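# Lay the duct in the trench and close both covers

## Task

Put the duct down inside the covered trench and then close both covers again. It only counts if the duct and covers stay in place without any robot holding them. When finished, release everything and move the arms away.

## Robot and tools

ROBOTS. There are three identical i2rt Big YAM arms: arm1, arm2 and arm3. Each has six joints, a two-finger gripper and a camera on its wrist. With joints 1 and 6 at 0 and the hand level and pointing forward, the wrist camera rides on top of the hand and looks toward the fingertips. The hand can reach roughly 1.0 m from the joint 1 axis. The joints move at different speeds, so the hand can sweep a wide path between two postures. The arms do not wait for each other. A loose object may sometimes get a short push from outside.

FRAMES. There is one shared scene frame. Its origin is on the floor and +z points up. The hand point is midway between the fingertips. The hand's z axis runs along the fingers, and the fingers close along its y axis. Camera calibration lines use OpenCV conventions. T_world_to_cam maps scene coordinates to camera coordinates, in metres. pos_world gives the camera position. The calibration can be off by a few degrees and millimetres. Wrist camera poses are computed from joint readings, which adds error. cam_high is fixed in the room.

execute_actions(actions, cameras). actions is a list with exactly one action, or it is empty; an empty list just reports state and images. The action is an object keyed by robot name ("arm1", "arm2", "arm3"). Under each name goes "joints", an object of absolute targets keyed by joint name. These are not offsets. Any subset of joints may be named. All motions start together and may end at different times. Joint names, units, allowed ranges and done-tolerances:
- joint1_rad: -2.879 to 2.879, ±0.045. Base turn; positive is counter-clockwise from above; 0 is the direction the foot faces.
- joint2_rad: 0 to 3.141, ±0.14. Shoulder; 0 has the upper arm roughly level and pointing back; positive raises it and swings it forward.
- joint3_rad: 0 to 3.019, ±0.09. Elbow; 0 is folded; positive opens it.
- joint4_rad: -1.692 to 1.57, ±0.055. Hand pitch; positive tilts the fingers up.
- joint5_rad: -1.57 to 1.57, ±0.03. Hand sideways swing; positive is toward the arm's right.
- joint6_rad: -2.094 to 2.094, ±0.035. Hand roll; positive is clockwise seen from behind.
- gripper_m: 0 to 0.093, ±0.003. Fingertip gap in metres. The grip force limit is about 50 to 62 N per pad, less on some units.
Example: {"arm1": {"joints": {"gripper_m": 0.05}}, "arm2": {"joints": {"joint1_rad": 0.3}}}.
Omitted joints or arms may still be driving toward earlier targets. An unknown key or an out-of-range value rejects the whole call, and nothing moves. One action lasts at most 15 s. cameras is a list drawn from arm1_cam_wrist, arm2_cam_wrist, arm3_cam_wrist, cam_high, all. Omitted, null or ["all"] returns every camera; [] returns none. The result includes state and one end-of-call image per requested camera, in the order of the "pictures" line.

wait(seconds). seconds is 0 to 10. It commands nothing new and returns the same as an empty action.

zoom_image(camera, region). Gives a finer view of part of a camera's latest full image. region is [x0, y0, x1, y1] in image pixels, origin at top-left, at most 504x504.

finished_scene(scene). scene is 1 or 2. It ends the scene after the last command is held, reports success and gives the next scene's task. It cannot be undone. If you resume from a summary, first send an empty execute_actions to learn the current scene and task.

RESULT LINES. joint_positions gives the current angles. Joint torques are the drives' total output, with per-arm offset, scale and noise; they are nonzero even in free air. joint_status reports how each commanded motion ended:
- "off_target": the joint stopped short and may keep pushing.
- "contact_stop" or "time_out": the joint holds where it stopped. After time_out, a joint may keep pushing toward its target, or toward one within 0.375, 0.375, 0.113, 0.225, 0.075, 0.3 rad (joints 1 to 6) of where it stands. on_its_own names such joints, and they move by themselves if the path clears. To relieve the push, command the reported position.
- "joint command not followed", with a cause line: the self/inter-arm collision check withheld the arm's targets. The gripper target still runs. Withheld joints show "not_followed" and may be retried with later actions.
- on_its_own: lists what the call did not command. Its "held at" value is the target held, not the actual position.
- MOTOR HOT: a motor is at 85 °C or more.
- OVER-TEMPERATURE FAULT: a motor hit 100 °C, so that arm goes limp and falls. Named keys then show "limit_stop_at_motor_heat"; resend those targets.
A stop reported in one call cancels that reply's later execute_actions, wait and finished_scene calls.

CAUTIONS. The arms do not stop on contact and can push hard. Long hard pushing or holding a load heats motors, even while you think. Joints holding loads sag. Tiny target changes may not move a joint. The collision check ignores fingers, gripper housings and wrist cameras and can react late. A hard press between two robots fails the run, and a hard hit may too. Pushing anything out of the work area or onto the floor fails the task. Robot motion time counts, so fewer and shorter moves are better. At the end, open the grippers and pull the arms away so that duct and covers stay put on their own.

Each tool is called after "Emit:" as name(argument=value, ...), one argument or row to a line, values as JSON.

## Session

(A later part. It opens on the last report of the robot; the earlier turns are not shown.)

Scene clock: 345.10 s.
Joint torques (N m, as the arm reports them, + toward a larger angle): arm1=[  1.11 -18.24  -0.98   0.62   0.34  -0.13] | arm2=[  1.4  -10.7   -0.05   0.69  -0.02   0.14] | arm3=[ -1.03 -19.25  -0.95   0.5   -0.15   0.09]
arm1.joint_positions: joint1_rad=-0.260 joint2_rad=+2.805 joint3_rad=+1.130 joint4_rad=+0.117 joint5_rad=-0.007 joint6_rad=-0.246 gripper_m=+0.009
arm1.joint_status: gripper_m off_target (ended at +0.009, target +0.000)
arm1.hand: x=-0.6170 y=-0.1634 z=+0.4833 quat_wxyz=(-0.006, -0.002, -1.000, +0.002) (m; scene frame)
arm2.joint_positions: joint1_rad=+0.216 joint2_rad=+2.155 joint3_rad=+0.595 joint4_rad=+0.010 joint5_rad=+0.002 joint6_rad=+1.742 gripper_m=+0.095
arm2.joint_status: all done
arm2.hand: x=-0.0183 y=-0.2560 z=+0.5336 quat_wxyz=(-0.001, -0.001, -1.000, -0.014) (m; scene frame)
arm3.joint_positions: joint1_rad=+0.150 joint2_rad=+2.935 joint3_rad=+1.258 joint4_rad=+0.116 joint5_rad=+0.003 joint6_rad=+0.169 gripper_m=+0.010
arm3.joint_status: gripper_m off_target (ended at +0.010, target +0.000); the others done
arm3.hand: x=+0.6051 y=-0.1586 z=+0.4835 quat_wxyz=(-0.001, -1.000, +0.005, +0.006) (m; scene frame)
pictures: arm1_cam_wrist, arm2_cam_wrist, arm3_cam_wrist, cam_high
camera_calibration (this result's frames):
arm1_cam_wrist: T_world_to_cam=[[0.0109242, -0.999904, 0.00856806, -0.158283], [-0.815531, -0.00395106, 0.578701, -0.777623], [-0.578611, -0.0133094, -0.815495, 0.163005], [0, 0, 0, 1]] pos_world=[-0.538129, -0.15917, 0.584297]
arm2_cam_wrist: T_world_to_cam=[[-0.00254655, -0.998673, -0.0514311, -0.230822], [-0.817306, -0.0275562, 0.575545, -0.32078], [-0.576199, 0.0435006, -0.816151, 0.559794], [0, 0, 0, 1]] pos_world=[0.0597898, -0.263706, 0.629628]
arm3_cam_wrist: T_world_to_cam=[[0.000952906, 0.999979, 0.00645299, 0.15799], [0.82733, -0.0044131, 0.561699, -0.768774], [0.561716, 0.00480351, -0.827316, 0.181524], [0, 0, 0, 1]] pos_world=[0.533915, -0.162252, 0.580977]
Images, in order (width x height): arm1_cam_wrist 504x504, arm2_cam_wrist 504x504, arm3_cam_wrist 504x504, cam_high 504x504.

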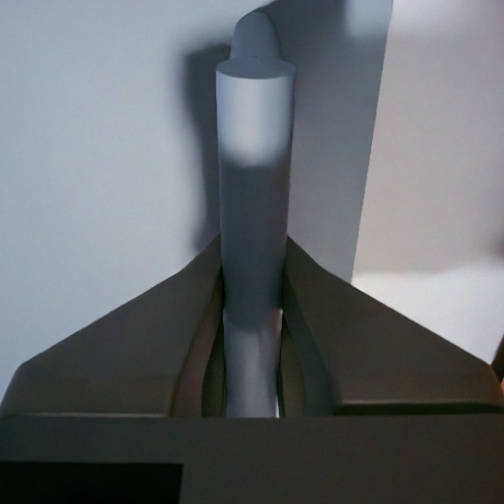

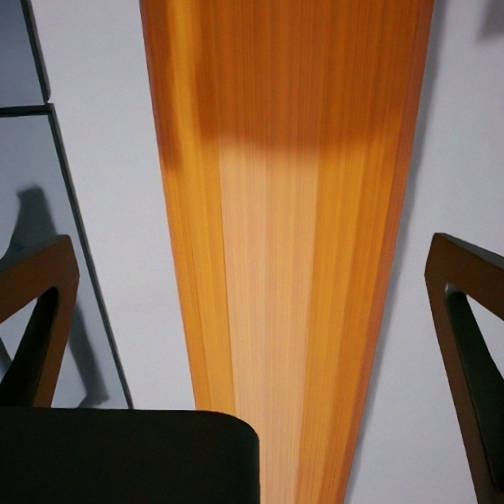

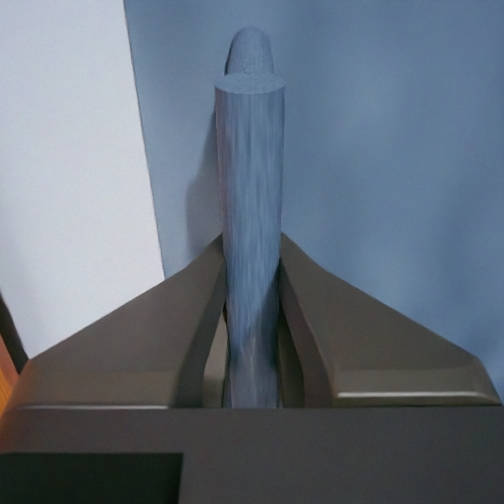

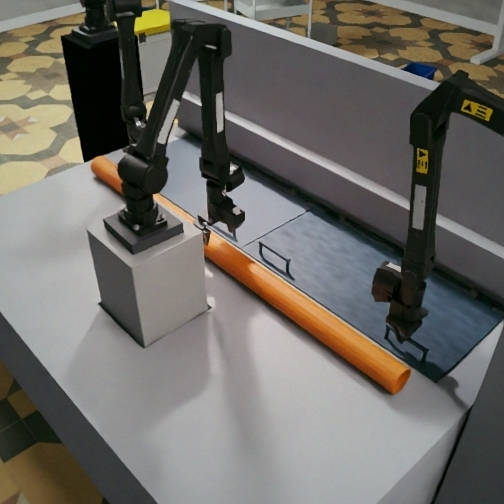

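Emit:
execute_actions(
  actions=[
    {"arm1": {"joints": {"joint1_rad": -0.190, "joint2_rad": 2.560, "joint3_rad": 0.960, "joint4_rad": 0.050, "joint6_rad": -0.185}}, "arm2": {"joints": {"joint2_rad": 2.268, "joint3_rad": 0.622, "joint4_rad": 0.092}}, "arm3": {"joints": {"joint1_rad": 0.081, "joint2_rad": 2.700, "joint3_rad": 1.073, "joint4_rad": 0.077, "joint6_rad": 0.108}}},
  ],
)

Scene clock: 367.53 s.
Joint torques (N m, as the arm reports them, + toward a larger angle): arm1=[  1.88 -23.49  -3.44  -0.49  -0.54   0.03] | arm2=[  1.31 -11.72  -0.18   0.64   0.06   0.13] | arm3=[ -1.72 -24.71  -3.58  -0.75   0.7   -0.05]
arm1.joint_positions: joint1_rad=-0.210 joint2_rad=+2.630 joint3_rad=+0.991 joint4_rad=+0.074 joint5_rad=+0.021 joint6_rad=-0.191 gripper_m=+0.009
arm1.joint_status: all done
arm1.hand: x=-0.6177 y=-0.1488 z=+0.5474 quat_wxyz=(+0.000, -0.005, -1.000, +0.015) (m; scene frame)
arm2.joint_positions: joint1_rad=+0.216 joint2_rad=+2.261 joint3_rad=+0.617 joint4_rad=+0.075 joint5_rad=+0.000 joint6_rad=+1.742 gripper_m=+0.095
arm2.joint_status: all done
arm2.hand: x=-0.0170 y=-0.2644 z=+0.5048 quat_wxyz=(-0.001, -0.001, -1.000, -0.004) (m; scene frame)
arm3.joint_positions: joint1_rad=+0.101 joint2_rad=+2.770 joint3_rad=+1.107 joint4_rad=+0.101 joint5_rad=-0.018 joint6_rad=+0.114 gripper_m=+0.010
arm3.joint_status: all done
arm3.hand: x=+0.6052 y=-0.1440 z=+0.5462 quat_wxyz=(-0.010, -1.000, +0.002, +0.005) (m; scene frame)
pictures: arm1_cam_wrist, arm2_cam_wrist, arm3_cam_wrist, cam_high
camera_calibration (this result's frames):
arm1_cam_wrist: T_world_to_cam=[[0.00551756, -0.999412, 0.0338345, -0.161411], [-0.808717, 0.0154414, 0.587995, -0.81325], [-0.588172, -0.0306068, -0.808157, 0.202555], [0, 0, 0, 1]] pos_world=[-0.537662, -0.142559, 0.647344]
arm2_cam_wrist: T_world_to_cam=[[-0.00254357, -0.999462, -0.0327038, -0.250346], [-0.818028, -0.0167309, 0.574935, -0.300283], [-0.575173, 0.0282151, -0.817545, 0.534051], [0, 0, 0, 1]] pos_world=[0.0608947, -0.270304, 0.601067]
arm3_cam_wrist: T_world_to_cam=[[-0.00538295, 0.999896, -0.0133863, 0.157718], [0.825594, 0.0119971, 0.564137, -0.801898], [0.564239, -0.0080149, -0.825572, 0.228953], [0, 0, 0, 1]] pos_world=[0.533707, -0.146246, 0.64351]
Images, in order (width x height): arm1_cam_wrist 504x504, arm2_cam_wrist 504x504, arm3_cam_wrist 504x504, cam_high 504x504.

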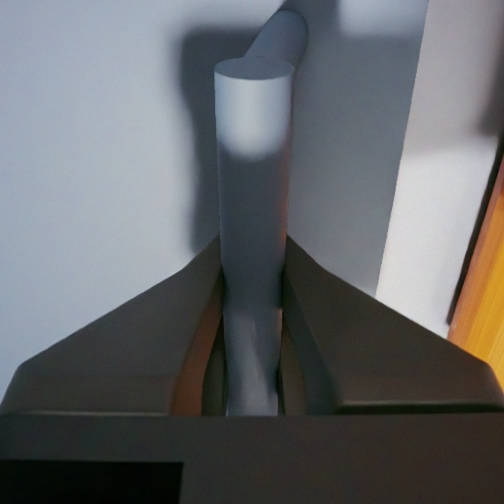

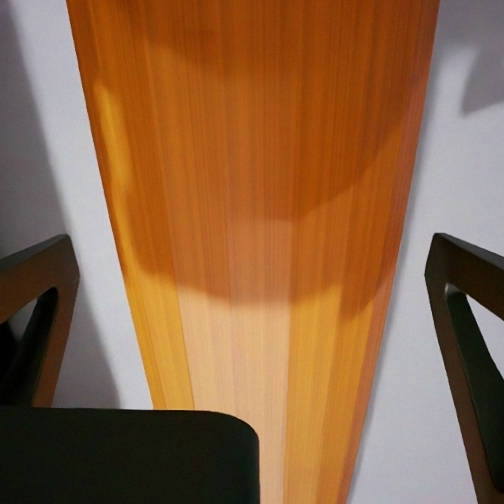

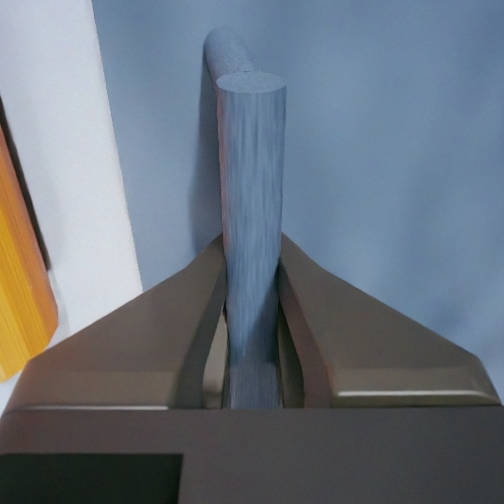

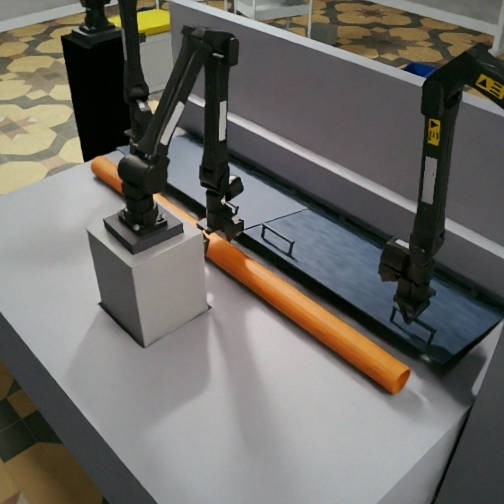

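Emit:
execute_actions(
  actions=[
    {"arm1": {"joints": {"joint1_rad": -0.005, "joint2_rad": 2.215, "joint3_rad": 0.788, "joint4_rad": -0.088, "joint6_rad": -0.03}}, "arm2": {"joints": {"joint2_rad": 2.365, "joint3_rad": 0.658, "joint4_rad": 0.150}}, "arm3": {"joints": {"joint1_rad": -0.105, "joint2_rad": 2.370, "joint3_rad": 0.892, "joint4_rad": -0.035, "joint6_rad": -0.047}}},
  ],
)

Scene clock: 380.00 s.
Joint torques (N m, as the arm reports them, + toward a larger angle): arm1=[  2.78 -22.03   0.    -0.02  -0.93  -0.14] | arm2=[  1.33 -11.56  -0.8    0.72   0.07   0.14] | arm3=[ -2.37 -23.84  -0.42  -0.17   1.26   0.1 ]
arm1.joint_positions: joint1_rad=-0.031 joint2_rad=+2.284 joint3_rad=+0.794 joint4_rad=-0.075 joint5_rad=+0.034 joint6_rad=-0.017 gripper_m=+0.009
arm1.joint_status: all done
arm1.hand: x=-0.6178 y=-0.0862 z=+0.6630 quat_wxyz=(-0.002, -0.003, -1.000, +0.021) (m; scene frame)
arm2.joint_positions: joint1_rad=+0.216 joint2_rad=+2.356 joint3_rad=+0.655 joint4_rad=+0.134 joint5_rad=+0.000 joint6_rad=+1.742 gripper_m=+0.095
arm2.joint_status: all done
arm2.hand: x=-0.0171 y=-0.2632 z=+0.4780 quat_wxyz=(-0.001, -0.001, -1.000, -0.005) (m; scene frame)
arm3.joint_positions: joint1_rad=-0.077 joint2_rad=+2.441 joint3_rad=+0.895 joint4_rad=-0.024 joint5_rad=-0.032 joint6_rad=-0.057 gripper_m=+0.010
arm3.joint_status: all done
arm3.hand: x=+0.6050 y=-0.0808 z=+0.6626 quat_wxyz=(-0.017, -1.000, +0.006, +0.003) (m; scene frame)
pictures: arm1_cam_wrist, arm2_cam_wrist, arm3_cam_wrist, cam_high
camera_calibration (this result's frames):
arm1_cam_wrist: T_world_to_cam=[[0.010409, -0.99888, 0.0461521, -0.10777], [-0.810146, 0.0186301, 0.585932, -0.881486], [-0.586135, -0.0434889, -0.809045, 0.298602], [0, 0, 0, 1]] pos_world=[-0.537989, -0.0782414, 0.763047]
arm2_cam_wrist: T_world_to_cam=[[-0.00254532, -0.999412, -0.0342066, -0.249286], [-0.817881, -0.0176015, 0.575118, -0.28526], [-0.575382, 0.0294408, -0.817355, 0.512319], [0, 0, 0, 1]] pos_world=[0.0608357, -0.269244, 0.574277]
arm3_cam_wrist: T_world_to_cam=[[0.00225815, 0.999646, -0.0265012, 0.100131], [0.823618, 0.0131708, 0.566992, -0.868725], [0.56714, -0.0231072, -0.823297, 0.321147], [0, 0, 0, 1]] pos_world=[0.533136, -0.081233, 0.759613]
Images, in order (width x height): arm1_cam_wrist 504x504, arm2_cam_wrist 504x504, arm3_cam_wrist 504x504, cam_high 504x504.

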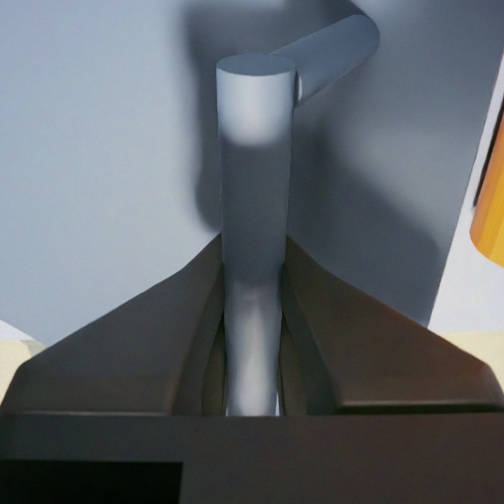

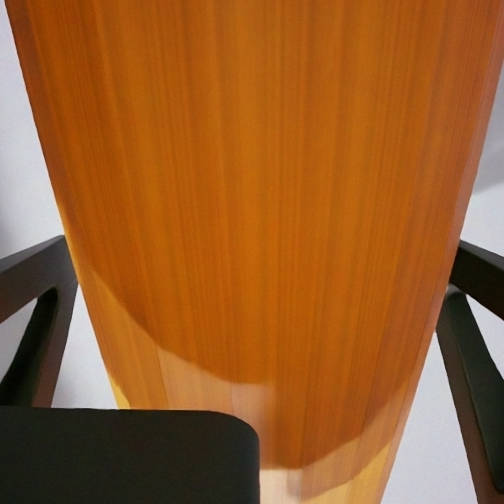

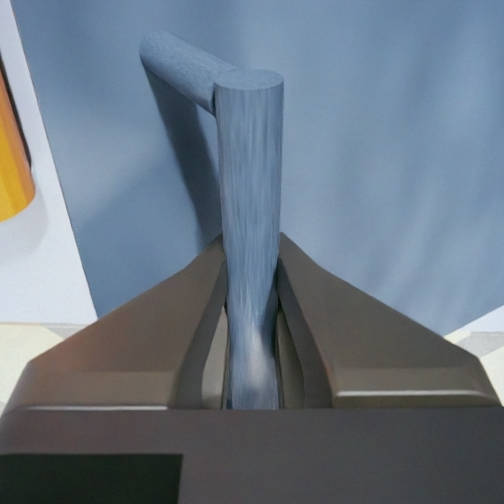

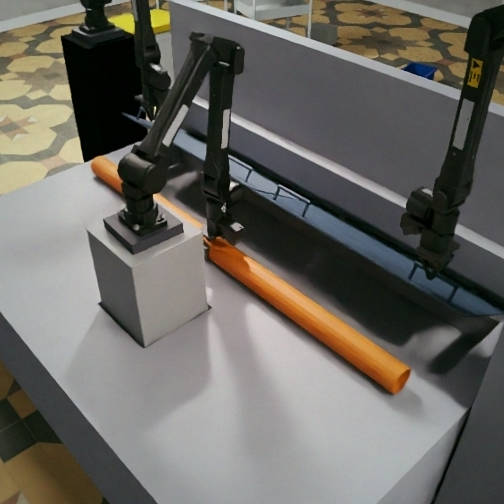

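Emit:
execute_actions(
  actions=[],
)

Scene clock: 393.27 s.
Joint torques (N m, as the arm reports them, + toward a larger angle): arm1=[  2.31 -22.32   0.04  -0.03  -0.94  -0.12] | arm2=[  1.23 -11.73  -0.85   0.66   0.08   0.12] | arm3=[ -2.45 -23.85  -0.34  -0.21   1.27   0.09]
arm1.joint_positions: joint1_rad=-0.031 joint2_rad=+2.284 joint3_rad=+0.794 joint4_rad=-0.075 joint5_rad=+0.034 joint6_rad=-0.017 gripper_m=+0.009
arm1.joint_status: all done
arm1.hand: x=-0.6178 y=-0.0862 z=+0.6630 quat_wxyz=(-0.002, -0.003, -1.000, +0.021) (m; scene frame)
arm2.joint_positions: joint1_rad=+0.216 joint2_rad=+2.356 joint3_rad=+0.655 joint4_rad=+0.134 joint5_rad=+0.000 joint6_rad=+1.742 gripper_m=+0.095
arm2.joint_status: all done
arm2.hand: x=-0.0171 y=-0.2632 z=+0.4780 quat_wxyz=(-0.001, -0.001, -1.000, -0.005) (m; scene frame)
arm3.joint_positions: joint1_rad=-0.077 joint2_rad=+2.441 joint3_rad=+0.895 joint4_rad=-0.024 joint5_rad=-0.032 joint6_rad=-0.057 gripper_m=+0.010
arm3.joint_status: all done
arm3.hand: x=+0.6050 y=-0.0808 z=+0.6626 quat_wxyz=(-0.017, -1.000, +0.006, +0.003) (m; scene frame)
pictures: arm1_cam_wrist, arm2_cam_wrist, arm3_cam_wrist, cam_high
camera_calibration (this result's frames):
arm1_cam_wrist: T_world_to_cam=[[0.010409, -0.99888, 0.0461521, -0.10777], [-0.810146, 0.0186301, 0.585932, -0.881486], [-0.586135, -0.0434889, -0.809045, 0.298602], [0, 0, 0, 1]] pos_world=[-0.537989, -0.0782414, 0.763047]
arm2_cam_wrist: T_world_to_cam=[[-0.00254532, -0.999412, -0.0342066, -0.249286], [-0.817881, -0.0176015, 0.575118, -0.28526], [-0.575382, 0.0294408, -0.817355, 0.512319], [0, 0, 0, 1]] pos_world=[0.0608357, -0.269244, 0.574277]
arm3_cam_wrist: T_world_to_cam=[[0.00225815, 0.999646, -0.0265012, 0.100131], [0.823618, 0.0131708, 0.566992, -0.868725], [0.56714, -0.0231072, -0.823297, 0.321147], [0, 0, 0, 1]] pos_world=[0.533136, -0.081233, 0.759613]
Images, in order (width x height): arm1_cam_wrist 504x504, arm2_cam_wrist 504x504, arm3_cam_wrist 504x504, cam_high 504x504.

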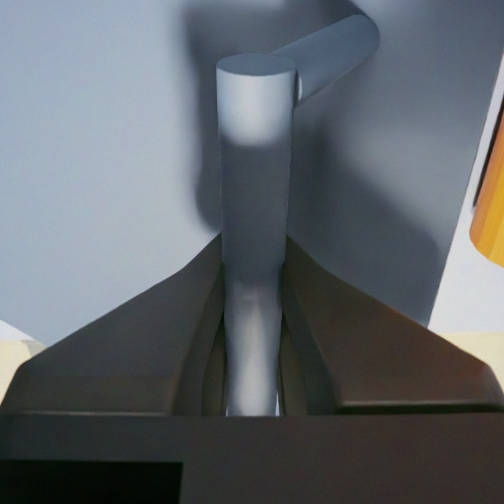

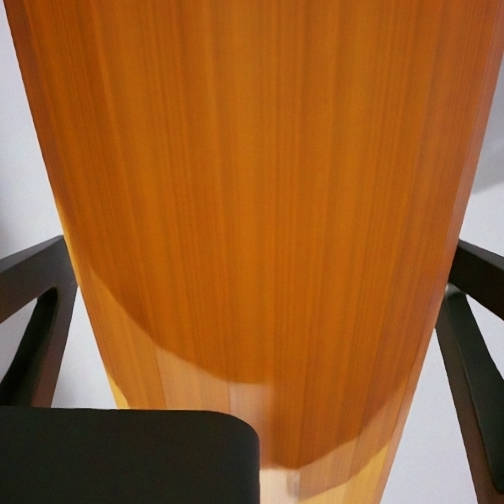

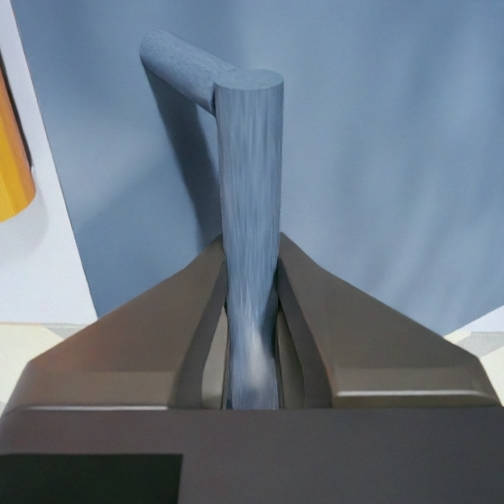

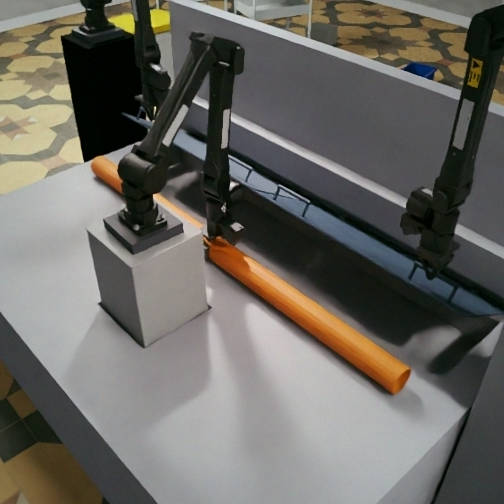

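Emit:
execute_actions(
  actions=[
    {"arm1":{"joints":{"joint1_rad":0.165,"joint2_rad":2.048,"joint3_rad":0.738,"joint4_rad":-0.234,"joint6_rad":0.155}},"arm3":{"joints":{"joint1_rad":-0.262,"joint2_rad":2.216,"joint3_rad":0.845,"joint4_rad":-0.172,"joint6_rad":-0.225}},"arm2":{"joints":{"gripper_m":0.03}}},
  ],
)

Scene clock: 409.40 s.
Joint torques (N m, as the arm reports them, + toward a larger angle): arm1=[  2.22 -19.53   0.93  -0.38  -1.03  -0.05] | arm2=[  1.12 -11.78  -0.7    0.57   0.1    0.19] | arm3=[ -2.14 -22.34   0.44  -0.49   1.55  -0.04]
arm1.joint_positions: joint1_rad=+0.141 joint2_rad=+2.100 joint3_rad=+0.746 joint4_rad=-0.213 joint5_rad=+0.039 joint6_rad=+0.157 gripper_m=+0.009
arm1.joint_status: all done
arm1.hand: x=-0.6183 y=-0.0254 z=+0.7211 quat_wxyz=(-0.004, -0.004, -1.000, +0.023) (m; scene frame)
arm2.joint_positions: joint1_rad=+0.216 joint2_rad=+2.358 joint3_rad=+0.654 joint4_rad=+0.135 joint5_rad=-0.001 joint6_rad=+1.739 gripper_m=+0.075
arm2.joint_status: gripper_m off_target (ended at +0.075, target +0.030)
arm2.hand: x=-0.0170 y=-0.2645 z=+0.4777 quat_wxyz=(-0.001, +0.000, -1.000, -0.004) (m; scene frame)
arm3.joint_positions: joint1_rad=-0.235 joint2_rad=+2.274 joint3_rad=+0.849 joint4_rad=-0.155 joint5_rad=-0.039 joint6_rad=-0.220 gripper_m=+0.010
arm3.joint_status: all done
arm3.hand: x=+0.6060 y=-0.0235 z=+0.7189 quat_wxyz=(-0.021, -1.000, +0.003, +0.001) (m; scene frame)
pictures: arm1_cam_wrist, arm2_cam_wrist, arm3_cam_wrist, cam_high
camera_calibration (this result's frames):
arm1_cam_wrist: T_world_to_cam=[[0.00837311, -0.998752, 0.0492425, -0.0532464], [-0.813494, 0.0218337, 0.581163, -0.915583], [-0.581512, -0.0449246, -0.812296, 0.353063], [0, 0, 0, 1]] pos_world=[-0.539066, -0.0173281, 0.821516]
arm2_cam_wrist: T_world_to_cam=[[0.000117233, -0.99948, -0.0322566, -0.251481], [-0.817815, -0.0186589, 0.575179, -0.285271], [-0.575482, 0.0263125, -0.817391, 0.511356], [0, 0, 0, 1]] pos_world=[0.0610071, -0.270128, 0.573948]
arm3_cam_wrist: T_world_to_cam=[[-0.00323335, 0.99938, -0.0350663, 0.053809], [0.821232, 0.0226623, 0.570145, -0.902914], [0.570586, -0.0269541, -0.820796, 0.36427], [0, 0, 0, 1]] pos_world=[0.533828, -0.023495, 0.81567]
Images, in order (width x height): arm1_cam_wrist 504x504, arm2_cam_wrist 504x504, arm3_cam_wrist 504x504, cam_high 504x504.

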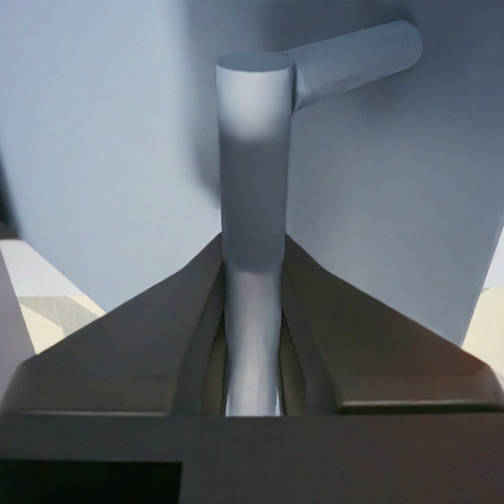

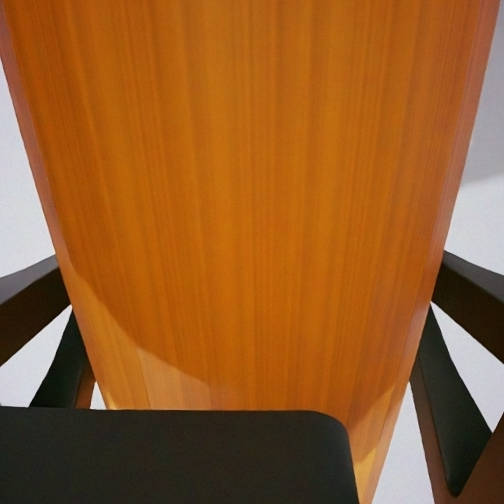

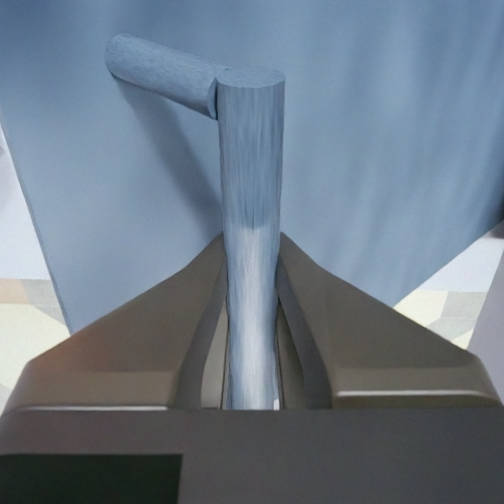

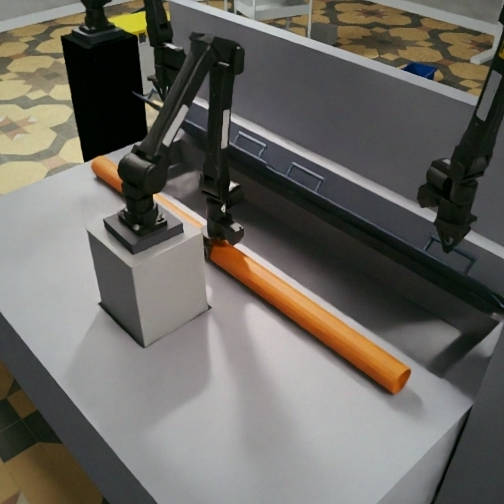

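Emit:
zoom_image(
  camera="cam_high",
  region=[200, 120, 504, 424],
)

Region (200, 120, 504, 424) of cam_high's 504x504 image, scaled by 1.658, with more detail than that image has.

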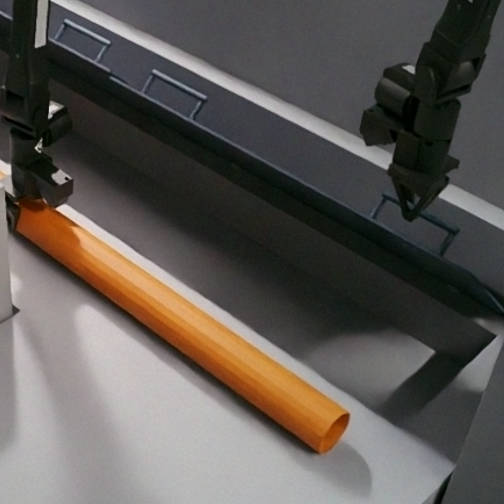

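Emit:
execute_actions(
  actions=[
    {"arm1":{"joints":{"joint1_rad":0.352,"joint2_rad":1.950,"joint3_rad":0.764,"joint4_rad":-0.360,"joint6_rad":0.340}},"arm3":{"joints":{"joint1_rad":-0.436,"joint2_rad":2.120,"joint3_rad":0.877,"joint4_rad":-0.297,"joint6_rad":-0.400}},"arm2":{"joints":{"joint2_rad":2.150,"joint3_rad":0.582,"joint4_rad":0.005,"gripper_m":0.03}}},
  ],
)

Scene clock: 432.60 s.
Joint torques (N m, as the arm reports them, + toward a larger angle): arm1=[  2.92 -18.67   3.22  -1.05  -1.32   0.03] | arm2=[  1.14 -17.11  -1.1   -0.49   0.09   0.15] | arm3=[ -3.27 -21.74   2.37  -0.33   1.88  -0.13]
arm1.joint_positions: joint1_rad=+0.317 joint2_rad=+1.991 joint3_rad=+0.759 joint4_rad=-0.324 joint5_rad=+0.047 joint6_rad=+0.335 gripper_m=+0.009
arm1.joint_status: all done
arm1.hand: x=-0.6179 y=+0.0388 z=+0.7589 quat_wxyz=(-0.014, -0.004, -1.000, +0.024) (m; scene frame)
arm2.joint_positions: joint1_rad=+0.216 joint2_rad=+2.212 joint3_rad=+0.592 joint4_rad=+0.015 joint5_rad=+0.000 joint6_rad=+1.743 gripper_m=+0.075
arm2.joint_status: gripper_m off_target (ended at +0.075, target +0.030); the others done
arm2.hand: x=-0.0150 y=-0.2768 z=+0.5185 quat_wxyz=(-0.005, -0.002, -1.000, +0.014) (m; scene frame)
arm3.joint_positions: joint1_rad=-0.398 joint2_rad=+2.170 joint3_rad=+0.868 joint4_rad=-0.283 joint5_rad=-0.047 joint6_rad=-0.387 gripper_m=+0.010
arm3.joint_status: all done
arm3.hand: x=+0.6066 y=+0.0400 z=+0.7580 quat_wxyz=(-0.026, -1.000, +0.001, +0.003) (m; scene frame)
pictures: arm1_cam_wrist, arm2_cam_wrist, arm3_cam_wrist, cam_high
camera_calibration (this result's frames):
arm1_cam_wrist: T_world_to_cam=[[0.00608382, -0.998637, 0.0518294, 0.00565392], [-0.824789, 0.0242946, 0.564918, -0.933432], [-0.565408, -0.0461852, -0.823518, 0.405374], [0, 0, 0, 1]] pos_world=[-0.540718, 0.0470458, 0.860852]
arm2_cam_wrist: T_world_to_cam=[[-0.00337968, -0.999989, 0.00337041, -0.281192], [-0.821553, 0.00469815, 0.570112, -0.298344], [-0.570121, -0.000842176, -0.82156, 0.54095], [0, 0, 0, 1]] pos_world=[0.0623509, -0.279331, 0.61546]
arm3_cam_wrist: T_world_to_cam=[[-0.00698079, 0.99899, -0.0443814, 0.00106234], [0.823958, 0.0308944, 0.565807, -0.925802], [0.566607, -0.0326186, -0.823342, 0.40235], [0, 0, 0, 1]] pos_world=[0.534856, 0.0406649, 0.855145]
Images, in order (width x height): arm1_cam_wrist 504x504, arm2_cam_wrist 504x504, arm3_cam_wrist 504x504, cam_high 504x504.

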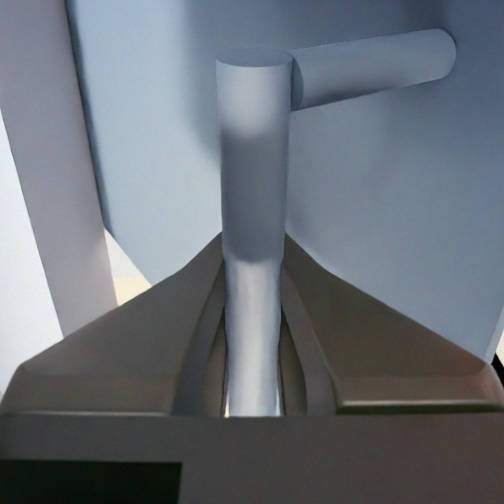

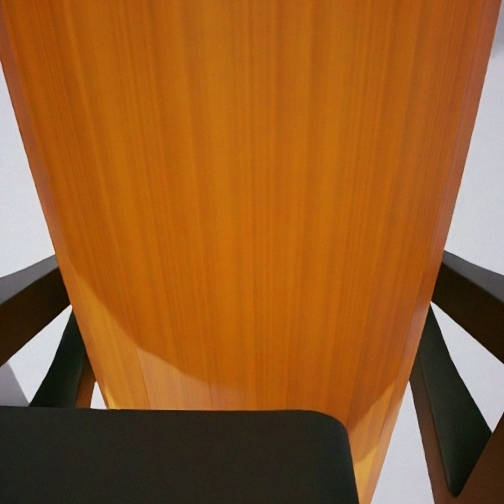

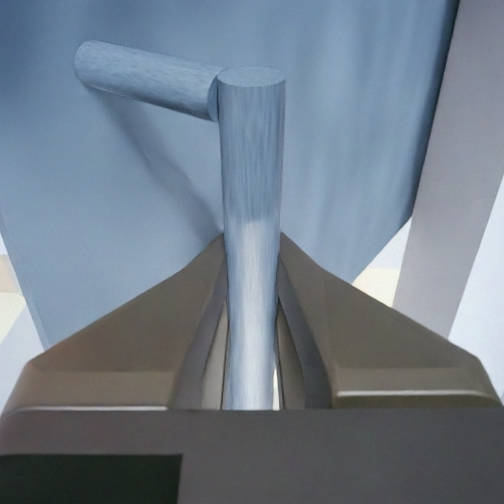

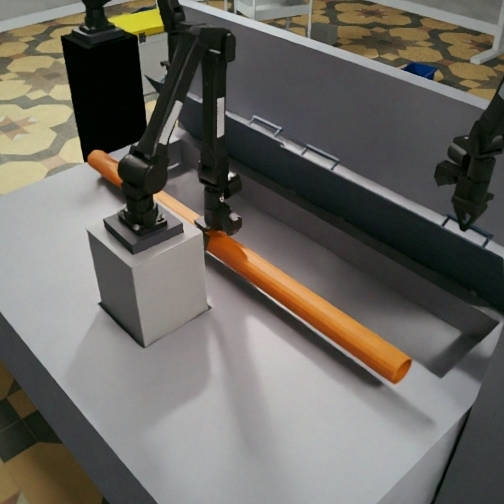

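Emit:
zoom_image(
  camera="cam_high",
  region=[240, 150, 504, 414],
)

Emit:
zoom_image(
  camera="cam_high",
  region=[60, 60, 300, 300],
)

Region (240, 150, 504, 414) of cam_high's 504x504 image, scaled by 1.909, with more detail than that image has.

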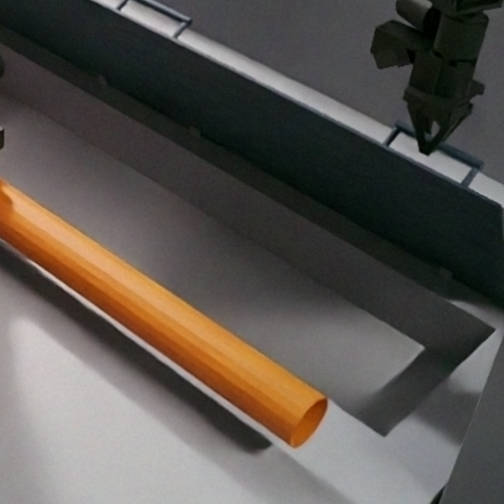

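Region (60, 60, 300, 300) of cam_high's 504x504 image, scaled by 2.100, with more detail than that image has.

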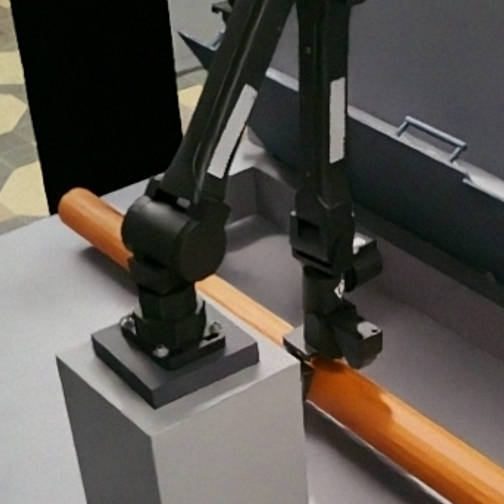

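Emit:
zoom_image(
  camera="cam_high",
  region=[130, 90, 250, 210],
)

Region (130, 90, 250, 210) of cam_high's 504x504 image, scaled by 4.200, with more detail than that image has.

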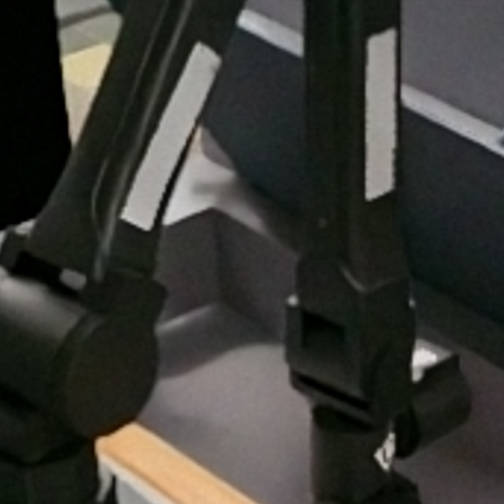

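Emit:
execute_actions(
  actions=[
    {"arm2":{"joints":{"joint1_rad":0.108,"joint2_rad":2.155,"joint3_rad":1.106,"joint4_rad":-0.407,"joint6_rad":1.638,"gripper_m":0.03}}},
  ],
)

Scene clock: 471.40 s.
Joint torques (N m, as the arm reports them, + toward a larger angle): arm1=[  2.74 -18.61   3.18  -1.05  -1.29   0.04] | arm2=[  1.44 -21.92   5.86  -0.31   0.02   0.  ] | arm3=[ -1.86 -20.67   2.4   -0.21   1.33  -0.02]
arm1.joint_positions: joint1_rad=+0.317 joint2_rad=+1.991 joint3_rad=+0.759 joint4_rad=-0.324 joint5_rad=+0.047 joint6_rad=+0.335 gripper_m=+0.009
arm1.joint_status: not commanded
arm1.hand: x=-0.6180 y=+0.0389 z=+0.7589 quat_wxyz=(-0.014, -0.004, -1.000, +0.023) (m; scene frame)
arm2.joint_positions: joint1_rad=+0.102 joint2_rad=+2.212 joint3_rad=+1.059 joint4_rad=-0.396 joint5_rad=+0.001 joint6_rad=+1.643 gripper_m=+0.075
arm2.joint_status: gripper_m off_target (ended at +0.075, target +0.030); the others done
arm2.hand: x=+0.0061 y=-0.0866 z=+0.5519 quat_wxyz=(-0.001, -0.009, -1.000, -0.014) (m; scene frame)
arm3.joint_positions: joint1_rad=-0.413 joint2_rad=+2.160 joint3_rad=+0.868 joint4_rad=-0.286 joint5_rad=-0.034 joint6_rad=-0.399 gripper_m=+0.010
arm3.joint_status: not commanded
arm3.hand: x=+0.6067 y=+0.0486 z=+0.7618 quat_wxyz=(-0.018, -1.000, +0.002, +0.005) (m; scene frame)
pictures: arm1_cam_wrist, arm2_cam_wrist, arm3_cam_wrist, cam_high
camera_calibration (this result's frames):
arm1_cam_wrist: T_world_to_cam=[[0.00610524, -0.998675, 0.0511062, 0.00634194], [-0.824651, 0.0238789, 0.565137, -0.933531], [-0.565609, -0.0455951, -0.823412, 0.405123], [0, 0, 0, 1]] pos_world=[-0.540735, 0.0470969, 0.860832]
arm2_cam_wrist: T_world_to_cam=[[-0.0177365, -0.998515, -0.0515082, -0.0604986], [-0.818323, -0.0151028, 0.57456, -0.305085], [-0.574485, 0.052341, -0.81684, 0.582552], [0, 0, 0, 1]] pos_world=[0.0839363, -0.0955078, 0.648026]
arm3_cam_wrist: T_world_to_cam=[[-0.00451766, 0.999576, -0.0287563, -0.0207891], [0.825761, 0.0199479, 0.563667, -0.92718], [0.564001, -0.0211994, -0.825502, 0.408323], [0, 0, 0, 1]] pos_world=[0.535241, 0.0479319, 0.859095]
Images, in order (width x height): arm1_cam_wrist 504x504, arm2_cam_wrist 504x504, arm3_cam_wrist 504x504, cam_high 504x504.

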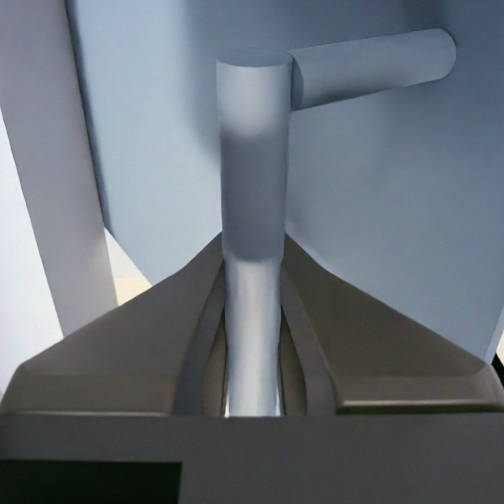

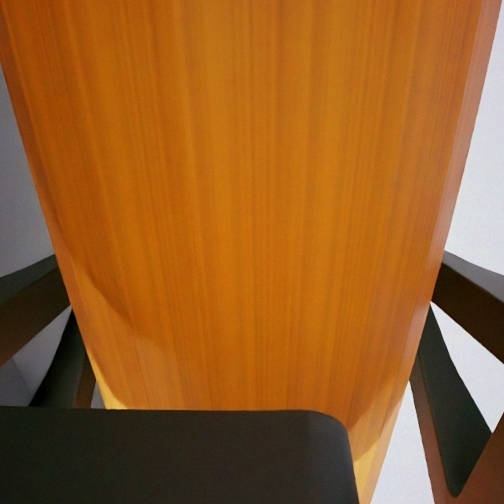

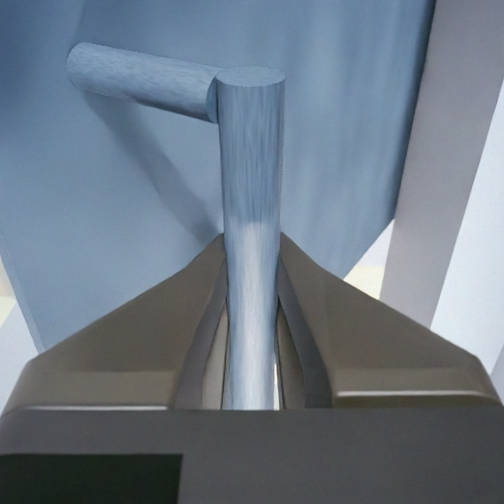

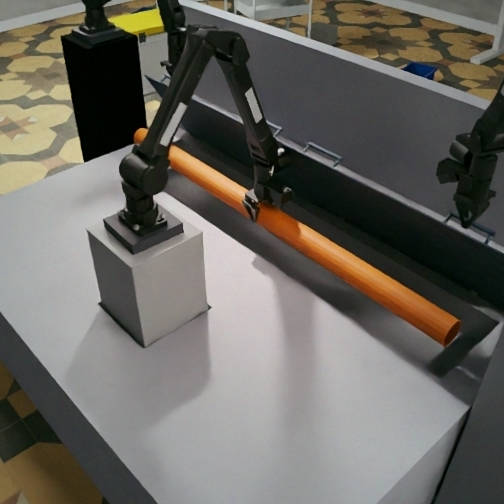

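Emit:
zoom_image(
  camera="cam_high",
  region=[384, 270, 504, 390],
)

Emit:
zoom_image(
  camera="cam_high",
  region=[100, 90, 220, 210],
)

Region (384, 270, 504, 390) of cam_high's 504x504 image, scaled by 4.200, with more detail than that image has.

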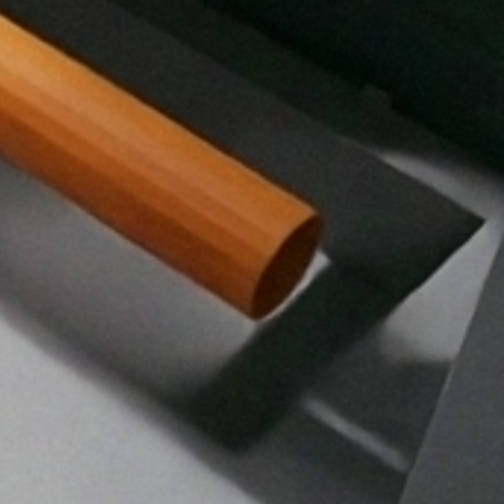

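Region (100, 90, 220, 210) of cam_high's 504x504 image, scaled by 4.200, with more detail than that image has.

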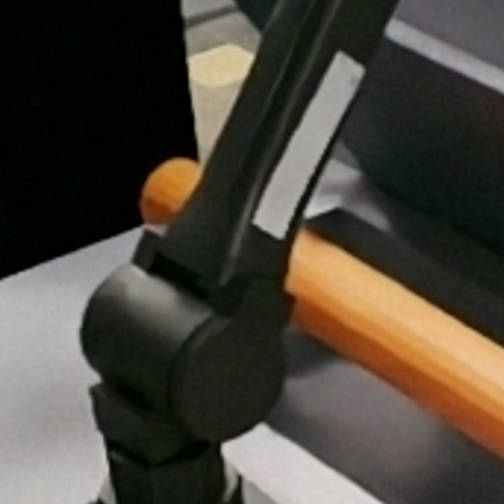

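Emit:
zoom_image(
  camera="arm2_cam_wrist",
  region=[384, 100, 504, 400],
)

Region (384, 100, 504, 400) of arm2_cam_wrist's 504x504 image, scaled by 1.680, with more detail than that image has; it fills the left 202 columns of this view, and the rest is white.

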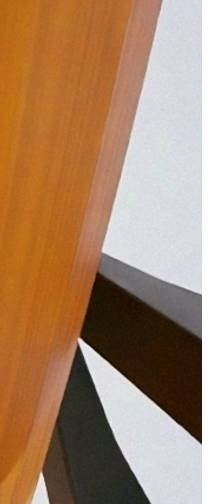

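Emit:
execute_actions(
  actions=[
    {"arm1":{"joints":{"joint1_rad":0.447,"joint2_rad":1.940,"joint3_rad":0.806,"joint4_rad":-0.422,"joint6_rad":0.440}},"arm3":{"joints":{"joint1_rad":-0.517,"joint2_rad":2.115,"joint3_rad":0.925,"joint4_rad":-0.355,"joint6_rad":-0.480}}},
  ],
)

Scene clock: 502.83 s.
Joint torques (N m, as the arm reports them, + toward a larger angle): arm1=[  7.03 -19.67   4.66  -1.47  -2.21   0.49] | arm2=[  1.39 -21.81   5.93  -0.31   0.03  -0.01] | arm3=[ -6.27 -21.39   4.1   -0.36   2.42  -0.31]
arm1.joint_positions: joint1_rad=+0.349 joint2_rad=+1.991 joint3_rad=+0.785 joint4_rad=-0.378 joint5_rad=+0.075 joint6_rad=+0.382 gripper_m=+0.010
arm1.joint_status: joint1_rad time_out (moved +0.031 of +0.130); joint6_rad time_out (moved +0.047 of +0.105); the others done
arm1.on_its_own: joint1_rad reads +0.349 and still pushes toward +0.447 since a time_out; joint6_rad reads +0.382 and still pushes toward +0.440 since a time_out
arm1.hand: x=-0.6177 y=+0.0463 z=+0.7624 quat_wxyz=(-0.007, -0.012, -0.999, +0.041) (m; scene frame)
arm2.joint_positions: joint1_rad=+0.102 joint2_rad=+2.212 joint3_rad=+1.059 joint4_rad=-0.396 joint5_rad=+0.001 joint6_rad=+1.643 gripper_m=+0.075
arm2.joint_status: not commanded
arm2.hand: x=+0.0061 y=-0.0866 z=+0.5519 quat_wxyz=(-0.001, -0.009, -1.000, -0.014) (m; scene frame)
arm3.joint_positions: joint1_rad=-0.445 joint2_rad=+2.160 joint3_rad=+0.896 joint4_rad=-0.343 joint5_rad=-0.060 joint6_rad=-0.445 gripper_m=+0.010
arm3.joint_status: joint1_rad time_out (moved -0.032 of -0.104); joint6_rad time_out (moved -0.046 of -0.081); the others done
arm3.on_its_own: joint1_rad reads -0.445 and still pushes toward -0.517 since a time_out; joint6_rad reads -0.445 and still pushes toward -0.480 since a time_out
arm3.hand: x=+0.6072 y=+0.0572 z=+0.7651 quat_wxyz=(-0.036, -0.999, -0.004, -0.002) (m; scene frame)
pictures: arm1_cam_wrist, arm2_cam_wrist, arm3_cam_wrist, cam_high
camera_calibration (this result's frames):
arm1_cam_wrist: T_world_to_cam=[[-0.00851151, -0.996208, 0.0865905, -0.0226859], [-0.815723, 0.0570031, 0.575627, -0.939492], [-0.57838, -0.0657344, -0.813115, 0.393766], [0, 0, 0, 1]] pos_world=[-0.538812, 0.056838, 0.862938]
arm2_cam_wrist: T_world_to_cam=[[-0.0177365, -0.998515, -0.0515082, -0.0604986], [-0.818323, -0.0151028, 0.57456, -0.305085], [-0.574485, 0.052341, -0.81684, 0.582552], [0, 0, 0, 1]] pos_world=[0.0839363, -0.0955078, 0.648026]
arm3_cam_wrist: T_world_to_cam=[[-0.0170679, 0.997739, -0.0649969, 0.00615244], [0.817302, 0.0513685, 0.573916, -0.934238], [0.575957, -0.0433266, -0.816331, 0.397962], [0, 0, 0, 1]] pos_world=[0.53445, 0.0590942, 0.861443]
Images, in order (width x height): arm1_cam_wrist 504x504, arm2_cam_wrist 504x504, arm3_cam_wrist 504x504, cam_high 504x504.

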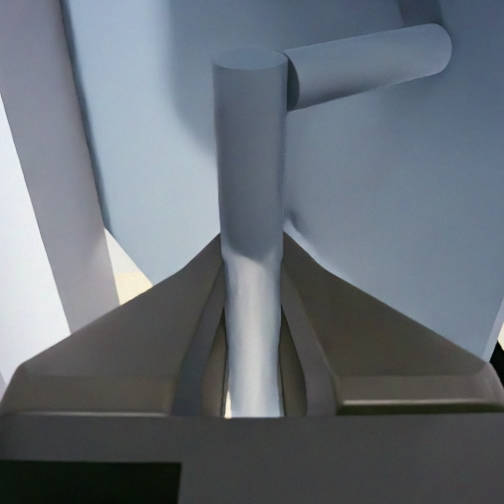

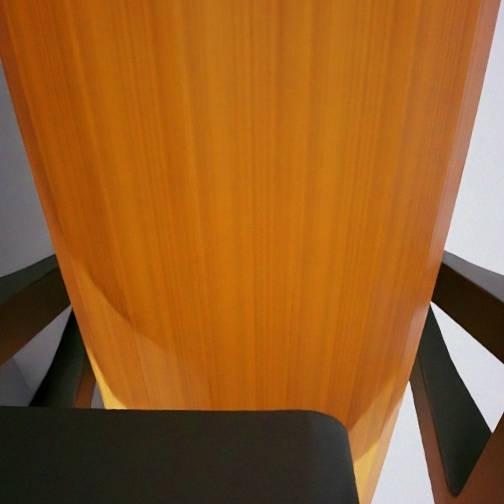

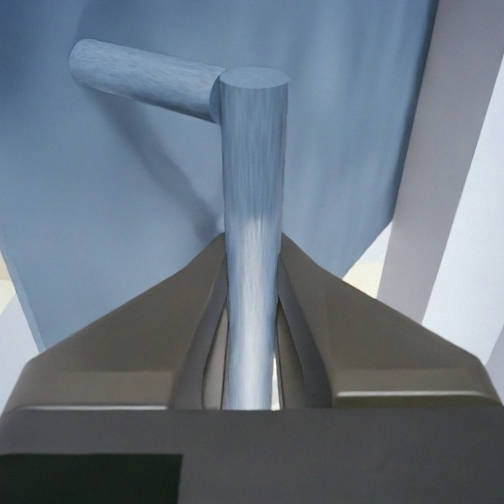

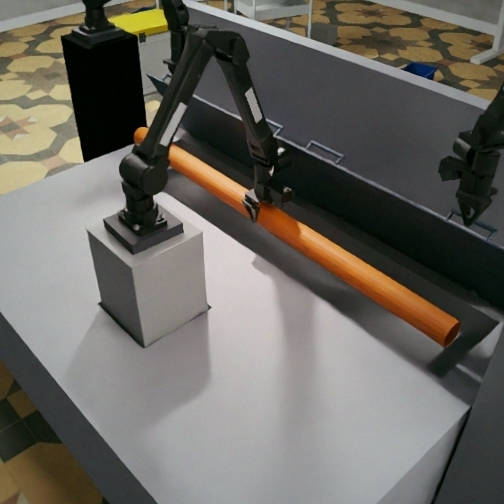

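Emit:
execute_actions(
  actions=[
    {"arm1":{"joints":{"joint1_rad":0.362,"joint6_rad":0.36}},"arm3":{"joints":{"joint1_rad":-0.445,"joint6_rad":-0.42}}},
  ],
  cameras=["cam_high"],
)

Emit:
zoom_image(
  camera="cam_high",
  region=[260, 200, 504, 444],
)

Scene clock: 506.00 s.
Joint torques (N m, as the arm reports them, + toward a larger angle): arm1=[  2.27 -19.79   4.68  -1.46  -1.48  -0.01] | arm2=[  1.45 -21.73   6.01  -0.28   0.04   0.  ] | arm3=[ -1.51 -21.48   4.07  -0.35   1.52   0.04]
arm1.joint_positions: joint1_rad=+0.337 joint2_rad=+1.991 joint3_rad=+0.785 joint4_rad=-0.378 joint5_rad=+0.052 joint6_rad=+0.360 gripper_m=+0.010
arm1.joint_status: all done
arm1.hand: x=-0.6176 y=+0.0457 z=+0.7622 quat_wxyz=(-0.002, -0.007, -1.000, +0.031) (m; scene frame)
arm2.joint_positions: joint1_rad=+0.102 joint2_rad=+2.212 joint3_rad=+1.059 joint4_rad=-0.396 joint5_rad=+0.001 joint6_rad=+1.643 gripper_m=+0.075
arm2.joint_status: not commanded
arm2.hand: x=+0.0061 y=-0.0866 z=+0.5519 quat_wxyz=(-0.001, -0.009, -1.000, -0.014) (m; scene frame)
arm3.joint_positions: joint1_rad=-0.428 joint2_rad=+2.161 joint3_rad=+0.896 joint4_rad=-0.343 joint5_rad=-0.039 joint6_rad=-0.423 gripper_m=+0.010
arm3.joint_status: all done
arm3.hand: x=+0.6066 y=+0.0545 z=+0.7645 quat_wxyz=(-0.026, -1.000, -0.002, -0.008) (m; scene frame)
pictures: cam_high
Images, in order (width x height): cam_high 504x504.

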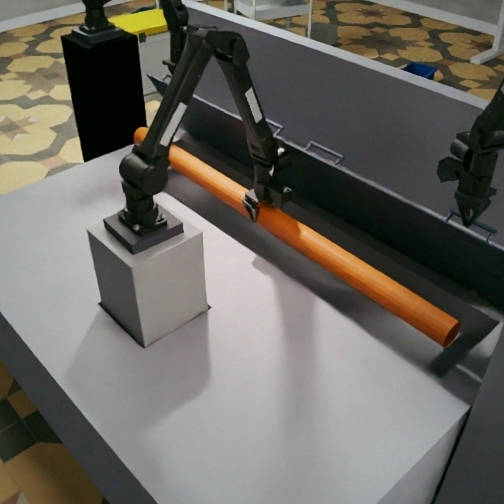

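Region (260, 200, 504, 444) of cam_high's 504x504 image, scaled by 2.066, with more detail than that image has.

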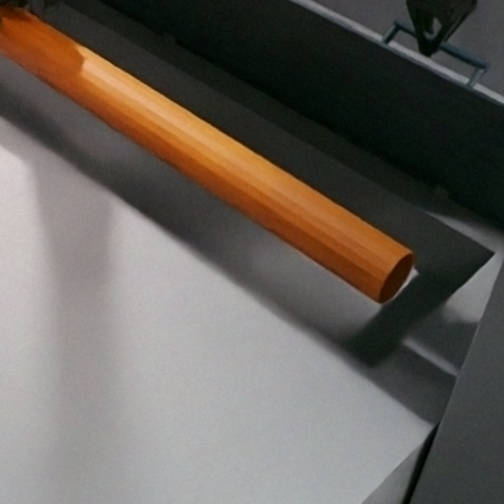

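Emit:
execute_actions(
  actions=[
    {"arm2":{"joints":{"joint2_rad":2.225,"joint3_rad":1.130,"joint4_rad":-0.265,"joint1_rad":0.112,"gripper_m":0.03}}},
  ],
  cameras=["cam_high","arm2_cam_wrist"],
)

Scene clock: 522.73 s.
Joint torques (N m, as the arm reports them, + toward a larger angle): arm1=[  2.17 -19.81   4.66  -1.46  -1.49  -0.02] | arm2=[  1.36 -22.66   5.8    1.04   0.03   0.03] | arm3=[ -1.43 -21.53   4.1   -0.35   1.52   0.02]
arm1.joint_positions: joint1_rad=+0.337 joint2_rad=+1.991 joint3_rad=+0.785 joint4_rad=-0.378 joint5_rad=+0.052 joint6_rad=+0.360 gripper_m=+0.010
arm1.joint_status: not commanded
arm1.hand: x=-0.6176 y=+0.0457 z=+0.7622 quat_wxyz=(-0.002, -0.007, -1.000, +0.031) (m; scene frame)
arm2.joint_positions: joint1_rad=+0.103 joint2_rad=+2.287 joint3_rad=+1.083 joint4_rad=-0.286 joint5_rad=+0.001 joint6_rad=+1.643 gripper_m=+0.075
arm2.joint_status: gripper_m off_target (ended at +0.075, target +0.030); the others done
arm2.hand: x=+0.0052 y=-0.0708 z=+0.5236 quat_wxyz=(+0.000, -0.009, -0.999, -0.044) (m; scene frame)
arm3.joint_positions: joint1_rad=-0.428 joint2_rad=+2.161 joint3_rad=+0.896 joint4_rad=-0.343 joint5_rad=-0.039 joint6_rad=-0.423 gripper_m=+0.010
arm3.joint_status: not commanded
arm3.hand: x=+0.6066 y=+0.0545 z=+0.7645 quat_wxyz=(-0.026, -1.000, -0.002, -0.008) (m; scene frame)
pictures: arm2_cam_wrist, cam_high
camera_calibration (this result's frames):
arm2_cam_wrist: T_world_to_cam=[[-0.0173987, -0.993664, -0.111035, -0.0146957], [-0.816425, -0.0499888, 0.575284, -0.292216], [-0.577189, 0.100661, -0.810383, 0.558131], [0, 0, 0, 1]] pos_world=[0.0833192, -0.0853923, 0.618775]
Images, in order (width x height): arm2_cam_wrist 504x504, cam_high 504x504.

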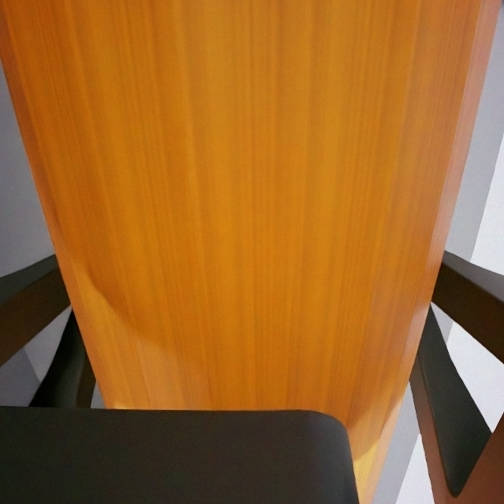

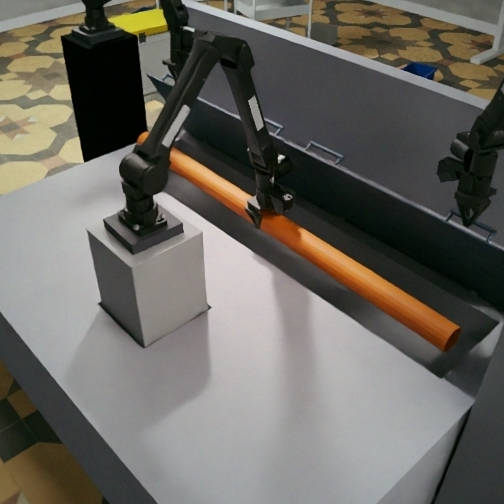

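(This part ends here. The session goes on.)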